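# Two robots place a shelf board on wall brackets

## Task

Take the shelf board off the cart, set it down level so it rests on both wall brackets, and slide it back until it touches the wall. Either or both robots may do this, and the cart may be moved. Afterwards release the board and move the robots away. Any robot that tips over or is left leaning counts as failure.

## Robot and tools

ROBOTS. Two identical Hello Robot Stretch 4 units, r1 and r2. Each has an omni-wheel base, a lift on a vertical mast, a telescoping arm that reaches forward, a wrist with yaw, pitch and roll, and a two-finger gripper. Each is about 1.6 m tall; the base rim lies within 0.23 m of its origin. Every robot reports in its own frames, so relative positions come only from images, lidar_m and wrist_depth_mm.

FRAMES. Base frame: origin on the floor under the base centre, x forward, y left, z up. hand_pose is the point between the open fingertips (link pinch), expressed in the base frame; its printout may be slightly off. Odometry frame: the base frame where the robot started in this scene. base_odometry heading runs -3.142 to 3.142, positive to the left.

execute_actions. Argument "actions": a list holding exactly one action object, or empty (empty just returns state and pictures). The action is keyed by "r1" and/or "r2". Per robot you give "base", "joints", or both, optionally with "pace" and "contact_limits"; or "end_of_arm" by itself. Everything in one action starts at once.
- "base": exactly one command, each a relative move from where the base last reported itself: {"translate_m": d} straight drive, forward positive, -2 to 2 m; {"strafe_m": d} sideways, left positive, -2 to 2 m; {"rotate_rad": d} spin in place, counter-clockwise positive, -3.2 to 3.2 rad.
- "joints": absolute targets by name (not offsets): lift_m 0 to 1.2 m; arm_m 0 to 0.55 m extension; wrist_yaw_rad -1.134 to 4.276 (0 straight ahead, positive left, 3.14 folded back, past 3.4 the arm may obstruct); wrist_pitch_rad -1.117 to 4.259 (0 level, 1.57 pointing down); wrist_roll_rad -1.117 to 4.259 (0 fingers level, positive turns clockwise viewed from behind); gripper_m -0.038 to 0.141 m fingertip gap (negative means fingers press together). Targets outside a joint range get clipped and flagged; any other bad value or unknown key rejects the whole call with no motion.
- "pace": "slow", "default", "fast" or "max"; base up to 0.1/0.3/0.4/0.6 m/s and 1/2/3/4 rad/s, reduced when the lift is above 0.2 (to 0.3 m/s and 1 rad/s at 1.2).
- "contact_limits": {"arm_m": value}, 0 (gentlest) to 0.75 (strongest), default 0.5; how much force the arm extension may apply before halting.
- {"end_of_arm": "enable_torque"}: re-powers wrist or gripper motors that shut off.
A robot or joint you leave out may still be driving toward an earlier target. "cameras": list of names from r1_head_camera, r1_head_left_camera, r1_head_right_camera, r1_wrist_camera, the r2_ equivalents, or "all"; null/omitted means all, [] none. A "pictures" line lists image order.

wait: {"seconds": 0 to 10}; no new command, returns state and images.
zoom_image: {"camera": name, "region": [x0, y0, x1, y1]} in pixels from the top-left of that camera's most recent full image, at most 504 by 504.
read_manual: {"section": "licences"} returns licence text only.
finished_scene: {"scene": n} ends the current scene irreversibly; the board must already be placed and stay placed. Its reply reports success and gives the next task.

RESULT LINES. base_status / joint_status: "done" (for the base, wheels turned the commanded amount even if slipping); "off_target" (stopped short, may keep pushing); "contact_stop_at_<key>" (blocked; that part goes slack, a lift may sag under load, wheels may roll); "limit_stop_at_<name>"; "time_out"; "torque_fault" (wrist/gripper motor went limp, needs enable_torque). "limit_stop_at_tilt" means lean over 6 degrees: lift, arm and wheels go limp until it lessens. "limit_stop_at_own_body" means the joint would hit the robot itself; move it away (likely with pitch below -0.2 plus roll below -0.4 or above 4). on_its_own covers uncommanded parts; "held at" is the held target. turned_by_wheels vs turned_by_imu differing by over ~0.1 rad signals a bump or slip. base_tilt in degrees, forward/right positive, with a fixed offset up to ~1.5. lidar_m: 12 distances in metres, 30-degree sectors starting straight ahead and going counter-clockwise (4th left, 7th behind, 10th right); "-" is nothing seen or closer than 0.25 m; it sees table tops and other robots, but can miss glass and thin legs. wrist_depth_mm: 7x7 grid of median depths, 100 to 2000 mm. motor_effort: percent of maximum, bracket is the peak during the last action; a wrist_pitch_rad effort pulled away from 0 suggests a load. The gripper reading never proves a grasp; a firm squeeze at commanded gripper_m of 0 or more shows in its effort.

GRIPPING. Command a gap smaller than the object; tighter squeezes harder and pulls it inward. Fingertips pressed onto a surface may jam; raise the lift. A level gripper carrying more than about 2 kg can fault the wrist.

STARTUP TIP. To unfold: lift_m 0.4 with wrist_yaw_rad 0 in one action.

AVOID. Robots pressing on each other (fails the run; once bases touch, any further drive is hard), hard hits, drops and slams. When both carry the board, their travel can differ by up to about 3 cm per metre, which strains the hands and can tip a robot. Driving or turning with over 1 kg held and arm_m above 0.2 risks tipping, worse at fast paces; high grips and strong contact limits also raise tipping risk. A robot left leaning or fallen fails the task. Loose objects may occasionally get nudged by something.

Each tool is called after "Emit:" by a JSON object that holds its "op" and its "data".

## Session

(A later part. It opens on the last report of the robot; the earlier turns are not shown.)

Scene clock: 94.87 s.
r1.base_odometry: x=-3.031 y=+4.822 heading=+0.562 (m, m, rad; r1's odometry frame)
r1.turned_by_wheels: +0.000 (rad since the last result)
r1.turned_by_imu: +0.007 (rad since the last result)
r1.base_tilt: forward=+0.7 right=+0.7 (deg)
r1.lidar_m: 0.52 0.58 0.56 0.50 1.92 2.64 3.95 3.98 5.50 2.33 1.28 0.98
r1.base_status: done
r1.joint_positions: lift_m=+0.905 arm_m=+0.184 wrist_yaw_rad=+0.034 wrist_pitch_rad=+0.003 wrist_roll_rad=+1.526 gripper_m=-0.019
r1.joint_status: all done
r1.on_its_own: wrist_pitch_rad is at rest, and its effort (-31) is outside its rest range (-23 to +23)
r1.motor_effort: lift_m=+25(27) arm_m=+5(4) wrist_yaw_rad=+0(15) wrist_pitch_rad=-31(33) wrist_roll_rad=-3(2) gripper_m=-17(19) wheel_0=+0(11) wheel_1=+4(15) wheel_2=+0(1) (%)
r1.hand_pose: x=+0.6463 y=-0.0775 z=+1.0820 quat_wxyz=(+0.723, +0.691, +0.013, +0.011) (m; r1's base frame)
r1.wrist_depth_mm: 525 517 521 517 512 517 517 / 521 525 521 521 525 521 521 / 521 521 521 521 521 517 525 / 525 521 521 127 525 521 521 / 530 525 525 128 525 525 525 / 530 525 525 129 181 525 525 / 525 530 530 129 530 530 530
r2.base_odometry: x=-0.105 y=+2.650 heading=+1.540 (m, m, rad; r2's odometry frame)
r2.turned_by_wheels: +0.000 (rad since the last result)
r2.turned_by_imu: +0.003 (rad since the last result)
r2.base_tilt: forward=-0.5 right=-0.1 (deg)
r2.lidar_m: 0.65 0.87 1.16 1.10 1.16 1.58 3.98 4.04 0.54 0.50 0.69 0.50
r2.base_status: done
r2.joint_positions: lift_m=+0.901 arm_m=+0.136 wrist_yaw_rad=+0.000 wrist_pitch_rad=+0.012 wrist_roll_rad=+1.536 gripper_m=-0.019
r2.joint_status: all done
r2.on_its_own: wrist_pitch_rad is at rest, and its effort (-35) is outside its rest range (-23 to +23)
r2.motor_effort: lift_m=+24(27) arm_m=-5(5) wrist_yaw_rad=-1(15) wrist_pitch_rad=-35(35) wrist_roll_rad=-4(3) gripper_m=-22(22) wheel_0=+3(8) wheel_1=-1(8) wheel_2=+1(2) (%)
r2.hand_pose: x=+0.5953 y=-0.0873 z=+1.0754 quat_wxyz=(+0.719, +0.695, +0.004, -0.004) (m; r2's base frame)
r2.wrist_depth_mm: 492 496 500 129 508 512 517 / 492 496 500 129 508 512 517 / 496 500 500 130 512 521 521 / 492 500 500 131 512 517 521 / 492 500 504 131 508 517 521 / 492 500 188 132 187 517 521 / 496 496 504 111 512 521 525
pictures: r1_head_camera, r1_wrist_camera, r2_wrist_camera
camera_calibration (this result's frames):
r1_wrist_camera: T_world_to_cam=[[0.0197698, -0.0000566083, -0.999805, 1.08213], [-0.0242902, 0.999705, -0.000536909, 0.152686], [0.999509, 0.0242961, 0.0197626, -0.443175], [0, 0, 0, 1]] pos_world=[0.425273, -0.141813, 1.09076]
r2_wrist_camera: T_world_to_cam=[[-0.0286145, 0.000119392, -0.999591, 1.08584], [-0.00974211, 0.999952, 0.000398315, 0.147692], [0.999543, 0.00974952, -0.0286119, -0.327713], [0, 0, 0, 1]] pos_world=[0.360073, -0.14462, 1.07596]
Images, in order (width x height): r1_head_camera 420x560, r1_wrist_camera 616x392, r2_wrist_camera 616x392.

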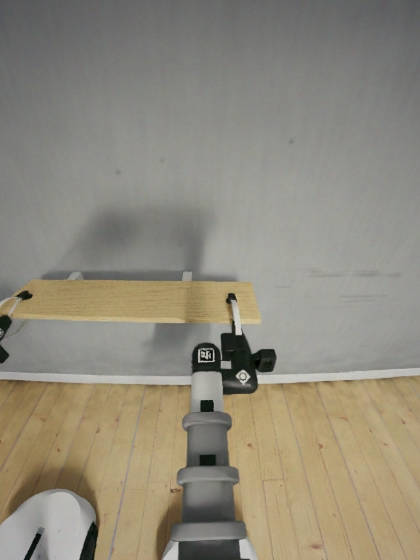

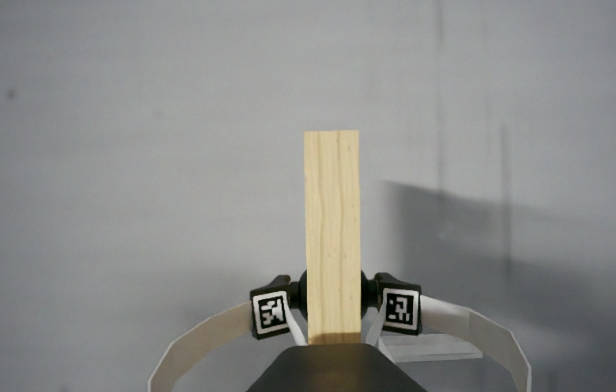

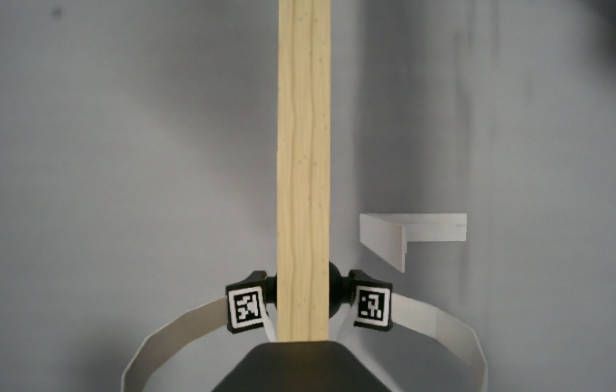

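Emit:
{"op": "execute_actions", "data": {"actions": [{"r1":{"base":{"strafe_m":0.085},"joints":{"arm_m":0.36,"lift_m":0.858},"pace":"slow"},"r2":{"base":{"strafe_m":0.085},"joints":{"arm_m":0.292,"lift_m":0.854},"pace":"slow"}}], "cameras": ["r1_head_camera","r1_wrist_camera","r2_wrist_camera"]}}

Scene clock: 110.83 s.
r1.base_odometry: x=-3.076 y=+4.894 heading=+0.562 (m, m, rad; r1's odometry frame)
r1.turned_by_wheels: +0.000 (rad since the last result)
r1.turned_by_imu: +0.002 (rad since the last result)
r1.base_tilt: forward=+0.7 right=+0.7 (deg)
r1.lidar_m: 0.68 0.74 0.53 0.50 1.81 2.55 3.91 3.97 5.50 2.44 1.32 0.94
r1.base_status: done
r1.joint_positions: lift_m=+0.858 arm_m=+0.359 wrist_yaw_rad=+0.033 wrist_pitch_rad=+0.003 wrist_roll_rad=+1.526 gripper_m=-0.019
r1.joint_status: all done
r1.on_its_own: wrist_pitch_rad is at rest, and its effort (-33) is outside its rest range (-23 to +23)
r1.motor_effort: lift_m=+19(25) arm_m=+5(5) wrist_yaw_rad=+4(3) wrist_pitch_rad=-33(32) wrist_roll_rad=-4(3) gripper_m=-18(18) wheel_0=-4(9) wheel_1=+5(7) wheel_2=+0(1) (%)
r1.hand_pose: x=+0.8212 y=-0.0778 z=+1.0355 quat_wxyz=(+0.723, +0.691, +0.013, +0.011) (m; r1's base frame)
r1.wrist_depth_mm: 345 345 345 345 347 347 345 / 345 347 347 347 347 347 345 / 347 345 347 347 349 347 347 / 349 349 347 128 347 349 349 / 351 349 349 129 349 349 349 / 353 351 351 129 181 351 353 / 353 353 353 129 351 349 351
r2.base_odometry: x=-0.190 y=+2.653 heading=+1.540 (m, m, rad; r2's odometry frame)
r2.turned_by_wheels: +0.000 (rad since the last result)
r2.turned_by_imu: +0.001 (rad since the last result)
r2.base_tilt: forward=-0.8 right=-0.2 (deg)
r2.lidar_m: 0.64 0.86 1.06 1.01 1.05 1.44 3.91 4.04 0.53 0.50 0.71 0.67
r2.base_status: done
r2.joint_positions: lift_m=+0.854 arm_m=+0.291 wrist_yaw_rad=+0.003 wrist_pitch_rad=+0.012 wrist_roll_rad=+1.536 gripper_m=-0.019
r2.joint_status: all done
r2.on_its_own: wrist_pitch_rad is at rest, and its effort (-36) is outside its rest range (-23 to +23)
r2.motor_effort: lift_m=+19(25) arm_m=+5(3) wrist_yaw_rad=-9(8) wrist_pitch_rad=-36(35) wrist_roll_rad=-3(5) gripper_m=-19(21) wheel_0=+1(4) wheel_1=+1(4) wheel_2=+1(1) (%)
r2.hand_pose: x=+0.7507 y=-0.0866 z=+1.0288 quat_wxyz=(+0.719, +0.695, +0.005, -0.003) (m; r2's base frame)
r2.wrist_depth_mm: 338 342 343 131 349 353 355 / 340 343 343 131 351 355 357 / 342 342 347 131 343 357 359 / 340 343 347 131 351 353 357 / 342 345 347 132 353 357 359 / 343 343 188 132 187 357 362 / 343 343 349 111 353 357 359
pictures: r1_head_camera, r1_wrist_camera, r2_wrist_camera
camera_calibration (this result's frames):
r1_wrist_camera: T_world_to_cam=[[0.0196776, -0.0000825968, -0.999806, 1.03224], [-0.0231427, 0.999732, -0.000538072, 0.156304], [0.999538, 0.0231488, 0.0196704, -0.617033], [0, 0, 0, 1]] pos_world=[0.600053, -0.141893, 1.04426]
r2_wrist_camera: T_world_to_cam=[[-0.0288883, 0.0000708871, -0.999583, 1.04386], [-0.0121396, 0.999926, 0.00042175, 0.150306], [0.999509, 0.0121467, -0.0288853, -0.483869], [0, 0, 0, 1]] pos_world=[0.515611, -0.144492, 1.02939]
Images, in order (width x height): r1_head_camera 420x560, r1_wrist_camera 616x392, r2_wrist_camera 616x392.

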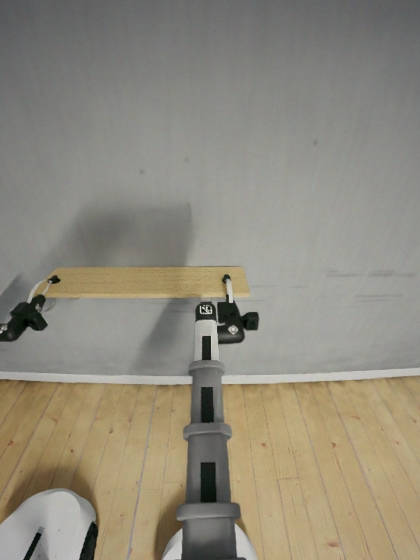

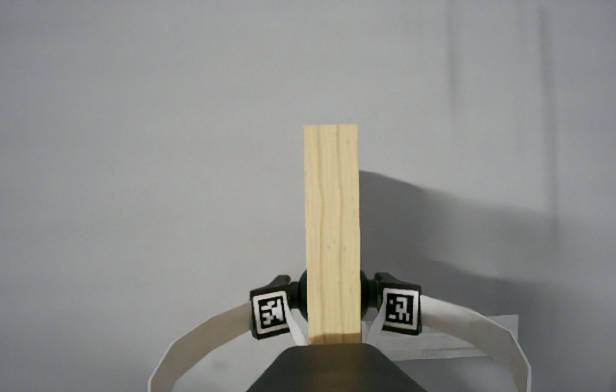

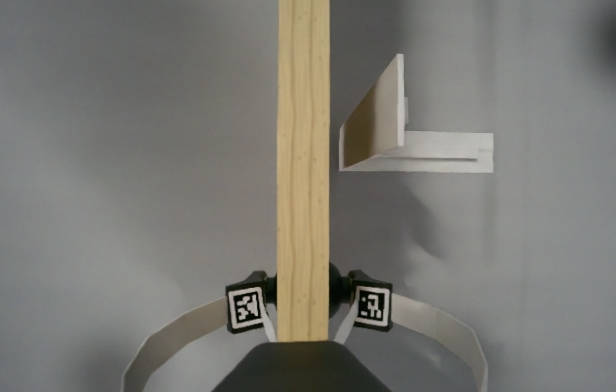

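Emit:
{"op": "execute_actions", "data": {"actions": [{"r1":{"joints":{"arm_m":0.377,"lift_m":0.830},"pace":"slow","contact_limits":{"arm_m":0.15}},"r2":{"joints":{"arm_m":0.306,"lift_m":0.826},"pace":"slow","contact_limits":{"arm_m":0.15}}}], "cameras": ["r2_wrist_camera"]}}

Scene clock: 118.93 s.
r1.base_odometry: x=-3.076 y=+4.894 heading=+0.562 (m, m, rad; r1's odometry frame)
r1.turned_by_wheels: +0.000 (rad since the last result)
r1.turned_by_imu: +0.001 (rad since the last result)
r1.base_tilt: forward=+0.6 right=+0.6 (deg)
r1.lidar_m: 0.72 0.74 0.55 0.49 1.83 2.53 3.94 3.98 5.51 2.43 1.29 0.97
r1.base_status: not commanded
r1.joint_positions: lift_m=+0.830 arm_m=+0.376 wrist_yaw_rad=+0.033 wrist_pitch_rad=-0.001 wrist_roll_rad=+1.526 gripper_m=-0.019
r1.joint_status: all done
r1.motor_effort: lift_m=+18(20) arm_m=+6(4) wrist_yaw_rad=+5(5) wrist_pitch_rad=-23(33) wrist_roll_rad=-3(4) gripper_m=-20(17) wheel_0=-4(4) wheel_1=+5(5) wheel_2=+0(0) (%)
r1.contact_limits: arm_m 0.15
r1.hand_pose: x=+0.8381 y=-0.0779 z=+1.0086 quat_wxyz=(+0.723, +0.691, +0.011, +0.012) (m; r1's base frame)
r1.wrist_depth_mm: 330 329 332 327 329 329 329 / 332 330 329 330 330 329 330 / 330 330 332 329 330 330 329 / 332 332 332 129 330 332 329 / 334 332 334 129 332 330 332 / 336 336 334 129 181 332 332 / 336 336 336 129 332 324 334
r2.base_odometry: x=-0.190 y=+2.653 heading=+1.540 (m, m, rad; r2's odometry frame)
r2.turned_by_wheels: +0.000 (rad since the last result)
r2.turned_by_imu: +0.001 (rad since the last result)
r2.base_tilt: forward=-0.7 right=-0.2 (deg)
r2.lidar_m: 0.70 0.88 1.06 1.00 1.05 1.45 3.93 4.03 0.53 0.52 0.70 0.68
r2.base_status: not commanded
r2.joint_positions: lift_m=+0.826 arm_m=+0.305 wrist_yaw_rad=+0.003 wrist_pitch_rad=+0.008 wrist_roll_rad=+1.536 gripper_m=-0.019
r2.joint_status: all done
r2.motor_effort: lift_m=+18(20) arm_m=+5(3) wrist_yaw_rad=-9(8) wrist_pitch_rad=-23(35) wrist_roll_rad=-2(3) gripper_m=-22(23) wheel_0=+0(0) wheel_1=+1(1) wheel_2=+2(1) (%)
r2.contact_limits: arm_m 0.15
r2.hand_pose: x=+0.7647 y=-0.0866 z=+1.0021 quat_wxyz=(+0.719, +0.695, +0.004, -0.002) (m; r2's base frame)
r2.wrist_depth_mm: 325 329 332 131 336 338 340 / 327 329 332 131 338 338 342 / 327 330 332 132 336 340 342 / 327 330 332 132 338 340 342 / 329 330 334 132 338 342 343 / 330 332 185 132 186 342 345 / 329 330 336 111 340 343 345
pictures: r2_wrist_camera
camera_calibration (this result's frames):
r2_wrist_camera: T_world_to_cam=[[-0.0247315, 0.0000838691, -0.999694, 1.0145], [-0.0122485, 0.999925, 0.000386905, 0.150574], [0.999619, 0.0122543, -0.0247286, -0.502881], [0, 0, 0, 1]] pos_world=[0.529624, -0.144486, 1.00169]
Images, in order (width x height): r2_wrist_camera 616x392.

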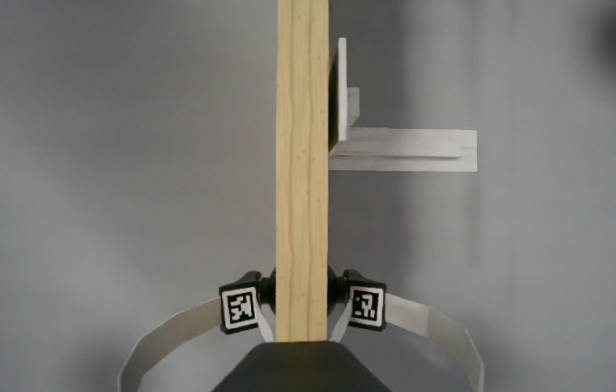

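Emit:
{"op": "execute_actions", "data": {"actions": [{"r1":{"joints":{"gripper_m":0.08,"lift_m":0.823}},"r2":{"joints":{"gripper_m":0.08,"lift_m":0.819}}}], "cameras": ["r1_wrist_camera","r2_wrist_camera"]}}

Emit:
{"op": "execute_actions", "data": {"actions": [{"r1":{"base":{"translate_m":-0.35},"joints":{"arm_m":0.005},"pace":"fast"},"r2":{"base":{"translate_m":-0.4},"joints":{"arm_m":0.005},"pace":"fast"}}], "cameras": ["r1_head_camera","r2_wrist_camera"]}}

Scene clock: 128.73 s.
r1.base_odometry: x=-3.076 y=+4.894 heading=+0.562 (m, m, rad; r1's odometry frame)
r1.turned_by_wheels: +0.000 (rad since the last result)
r1.turned_by_imu: +0.001 (rad since the last result)
r1.base_tilt: forward=+0.7 right=+0.5 (deg)
r1.lidar_m: 0.72 0.76 0.54 0.49 1.83 2.55 3.94 4.00 5.47 2.44 1.30 0.96
r1.base_status: not commanded
r1.joint_positions: lift_m=+0.823 arm_m=+0.376 wrist_yaw_rad=+0.033 wrist_pitch_rad=-0.005 wrist_roll_rad=+1.525 gripper_m=+0.080
r1.joint_status: all done
r1.motor_effort: lift_m=+17(17) arm_m=+6(6) wrist_yaw_rad=+4(10) wrist_pitch_rad=-12(23) wrist_roll_rad=-3(3) gripper_m=-2(19) wheel_0=-2(4) wheel_1=+4(4) wheel_2=+0(0) (%)
r1.hand_pose: x=+0.8381 y=-0.0779 z=+1.0028 quat_wxyz=(+0.723, +0.691, +0.010, +0.013) (m; r1's base frame)
r1.wrist_depth_mm: 332 329 329 329 327 327 324 / 332 332 330 329 329 327 327 / 334 332 330 329 330 327 329 / 334 334 332 132 330 330 327 / 334 334 334 132 330 330 332 / 338 336 202 132 332 332 330 / 338 338 334 132 329 332 330
r2.base_odometry: x=-0.190 y=+2.652 heading=+1.540 (m, m, rad; r2's odometry frame)
r2.turned_by_wheels: +0.000 (rad since the last result)
r2.turned_by_imu: +0.000 (rad since the last result)
r2.base_tilt: forward=-0.5 right=-0.4 (deg)
r2.lidar_m: 0.68 0.88 1.05 1.01 1.07 1.46 3.93 4.04 0.54 0.50 0.67 0.68
r2.base_status: not commanded
r2.joint_positions: lift_m=+0.819 arm_m=+0.305 wrist_yaw_rad=-0.002 wrist_pitch_rad=+0.003 wrist_roll_rad=+1.535 gripper_m=+0.080
r2.joint_status: all done
r2.motor_effort: lift_m=+17(16) arm_m=+5(5) wrist_yaw_rad=+5(8) wrist_pitch_rad=-11(23) wrist_roll_rad=-2(3) gripper_m=-1(20) wheel_0=+2(3) wheel_1=+1(2) wheel_2=-1(2) (%)
r2.hand_pose: x=+0.7643 y=-0.0880 z=+0.9965 quat_wxyz=(+0.719, +0.695, +0.001, -0.002) (m; r2's base frame)
r2.wrist_depth_mm: 330 332 332 137 338 340 342 / 330 332 336 137 338 340 342 / 330 332 334 137 336 340 342 / 332 334 336 138 340 342 343 / 332 334 336 138 340 340 342 / 330 334 204 138 203 342 342 / 332 334 336 111 340 342 343
pictures: r1_wrist_camera, r2_wrist_camera
camera_calibration (this result's frames):
r1_wrist_camera: T_world_to_cam=[[0.027148, -0.000210681, -0.999631, 0.992776], [-0.0228744, 0.999738, -0.000831926, 0.156825], [0.99937, 0.0228885, 0.0271361, -0.640691], [0, 0, 0, 1]] pos_world=[0.616923, -0.141911, 1.00993]
r2_wrist_camera: T_world_to_cam=[[-0.0203057, -0.000237478, -0.999794, 1.00555], [-0.00749931, 0.999972, -0.0000852098, 0.148788], [0.999766, 0.00749603, -0.0203069, -0.507535], [0, 0, 0, 1]] pos_world=[0.52895, -0.14474, 0.995048]
Images, in order (width x height): r1_wrist_camera 616x392, r2_wrist_camera 616x392.

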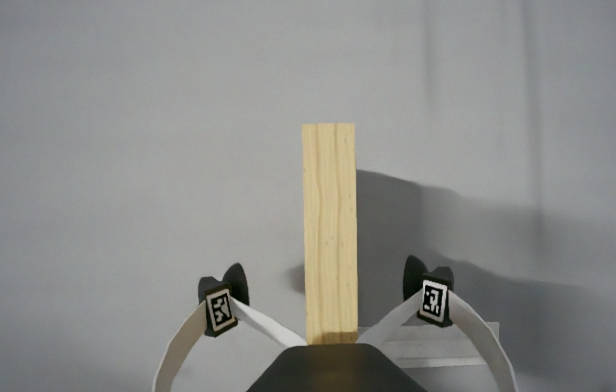

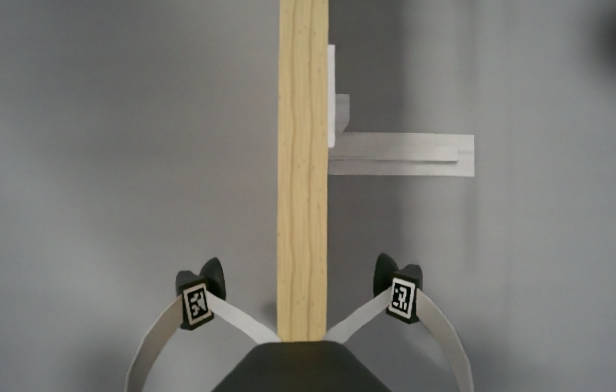

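Scene clock: 131.17 s.
r1.base_odometry: x=-3.372 y=+4.708 heading=+0.562 (m, m, rad; r1's odometry frame)
r1.turned_by_wheels: +0.000 (rad since the last result)
r1.turned_by_imu: -0.001 (rad since the last result)
r1.base_tilt: forward=+0.6 right=+0.7 (deg)
r1.lidar_m: 1.07 1.14 0.59 0.52 1.84 2.57 3.55 3.63 5.00 4.67 1.80 1.32
r1.base_status: done
r1.joint_positions: lift_m=+0.823 arm_m=+0.006 wrist_yaw_rad=+0.035 wrist_pitch_rad=-0.006 wrist_roll_rad=+1.525 gripper_m=+0.080
r1.joint_status: all done
r1.motor_effort: lift_m=+17(17) arm_m=-5(14) wrist_yaw_rad=-1(5) wrist_pitch_rad=-7(11) wrist_roll_rad=-3(2) gripper_m=-2(3) wheel_0=-1(5) wheel_1=-4(9) wheel_2=+1(13) (%)
r1.hand_pose: x=+0.4682 y=-0.0773 z=+1.0031 quat_wxyz=(+0.723, +0.691, +0.010, +0.015) (m; r1's base frame)
r1.wrist_depth_mm: 1078 1042 1060 1042 1042 1042 1042 / 1060 1060 1060 1078 1060 1042 1078 / 1060 1078 1060 1042 1042 1042 1042 / 1078 1060 1078 1060 1060 1060 1060 / 1078 1060 1060 1060 1060 1060 1060 / 1098 1098 200 1098 215 1078 1060 / 1078 1078 1078 140 1060 1078 1060
r2.base_odometry: x=-0.202 y=+2.253 heading=+1.540 (m, m, rad; r2's odometry frame)
r2.turned_by_wheels: +0.000 (rad since the last result)
r2.turned_by_imu: +0.000 (rad since the last result)
r2.base_tilt: forward=-0.6 right=+0.0 (deg)
r2.lidar_m: 1.04 1.30 1.07 1.01 1.03 1.42 3.55 3.62 0.60 0.50 0.74 1.12
r2.base_status: done
r2.joint_positions: lift_m=+0.819 arm_m=+0.006 wrist_yaw_rad=+0.000 wrist_pitch_rad=+0.002 wrist_roll_rad=+1.535 gripper_m=+0.080
r2.joint_status: all done
r2.motor_effort: lift_m=+17(17) arm_m=-5(5) wrist_yaw_rad=+1(6) wrist_pitch_rad=-8(11) wrist_roll_rad=+0(2) gripper_m=-2(3) wheel_0=+1(7) wheel_1=+1(5) wheel_2=-2(10) (%)
r2.hand_pose: x=+0.4652 y=-0.0875 z=+0.9968 quat_wxyz=(+0.720, +0.694, +0.001, -0.001) (m; r2's base frame)
r2.wrist_depth_mm: 1025 1008 1025 1025 1042 1042 1042 / 1025 1025 1025 1042 1042 1060 1060 / 1025 1042 1025 1042 1042 1060 1042 / 1025 1042 1025 1042 1042 1060 1060 / 1025 1042 1025 1042 1042 1060 1042 / 1025 1042 200 1042 199 1060 1042 / 1008 1025 1042 111 1060 1042 1060
pictures: r1_head_camera, r2_wrist_camera
camera_calibration (this result's frames):
r2_wrist_camera: T_world_to_cam=[[-0.0192843, -0.000502573, -0.999814, 0.999287], [-0.00924073, 0.999957, -0.000324412, 0.14709], [0.999771, 0.00923275, -0.0192881, -0.209413], [0, 0, 0, 1]] pos_world=[0.229995, -0.144648, 0.995109]
Images, in order (width x height): r1_head_camera 420x560, r2_wrist_camera 616x392.

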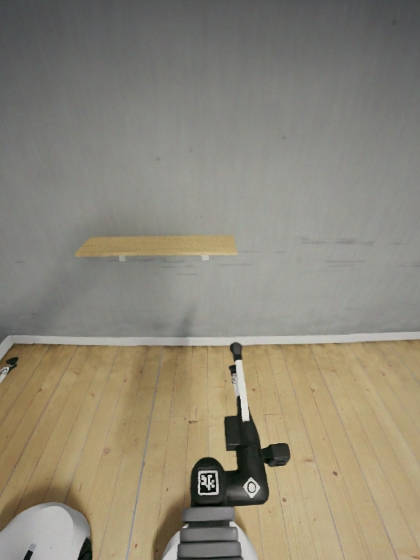

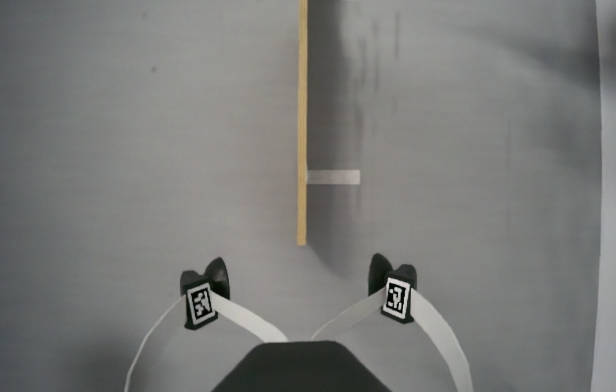

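Emit:
{"op": "finished_scene", "data": {"scene": 2}}

The scene is finished: the task was done.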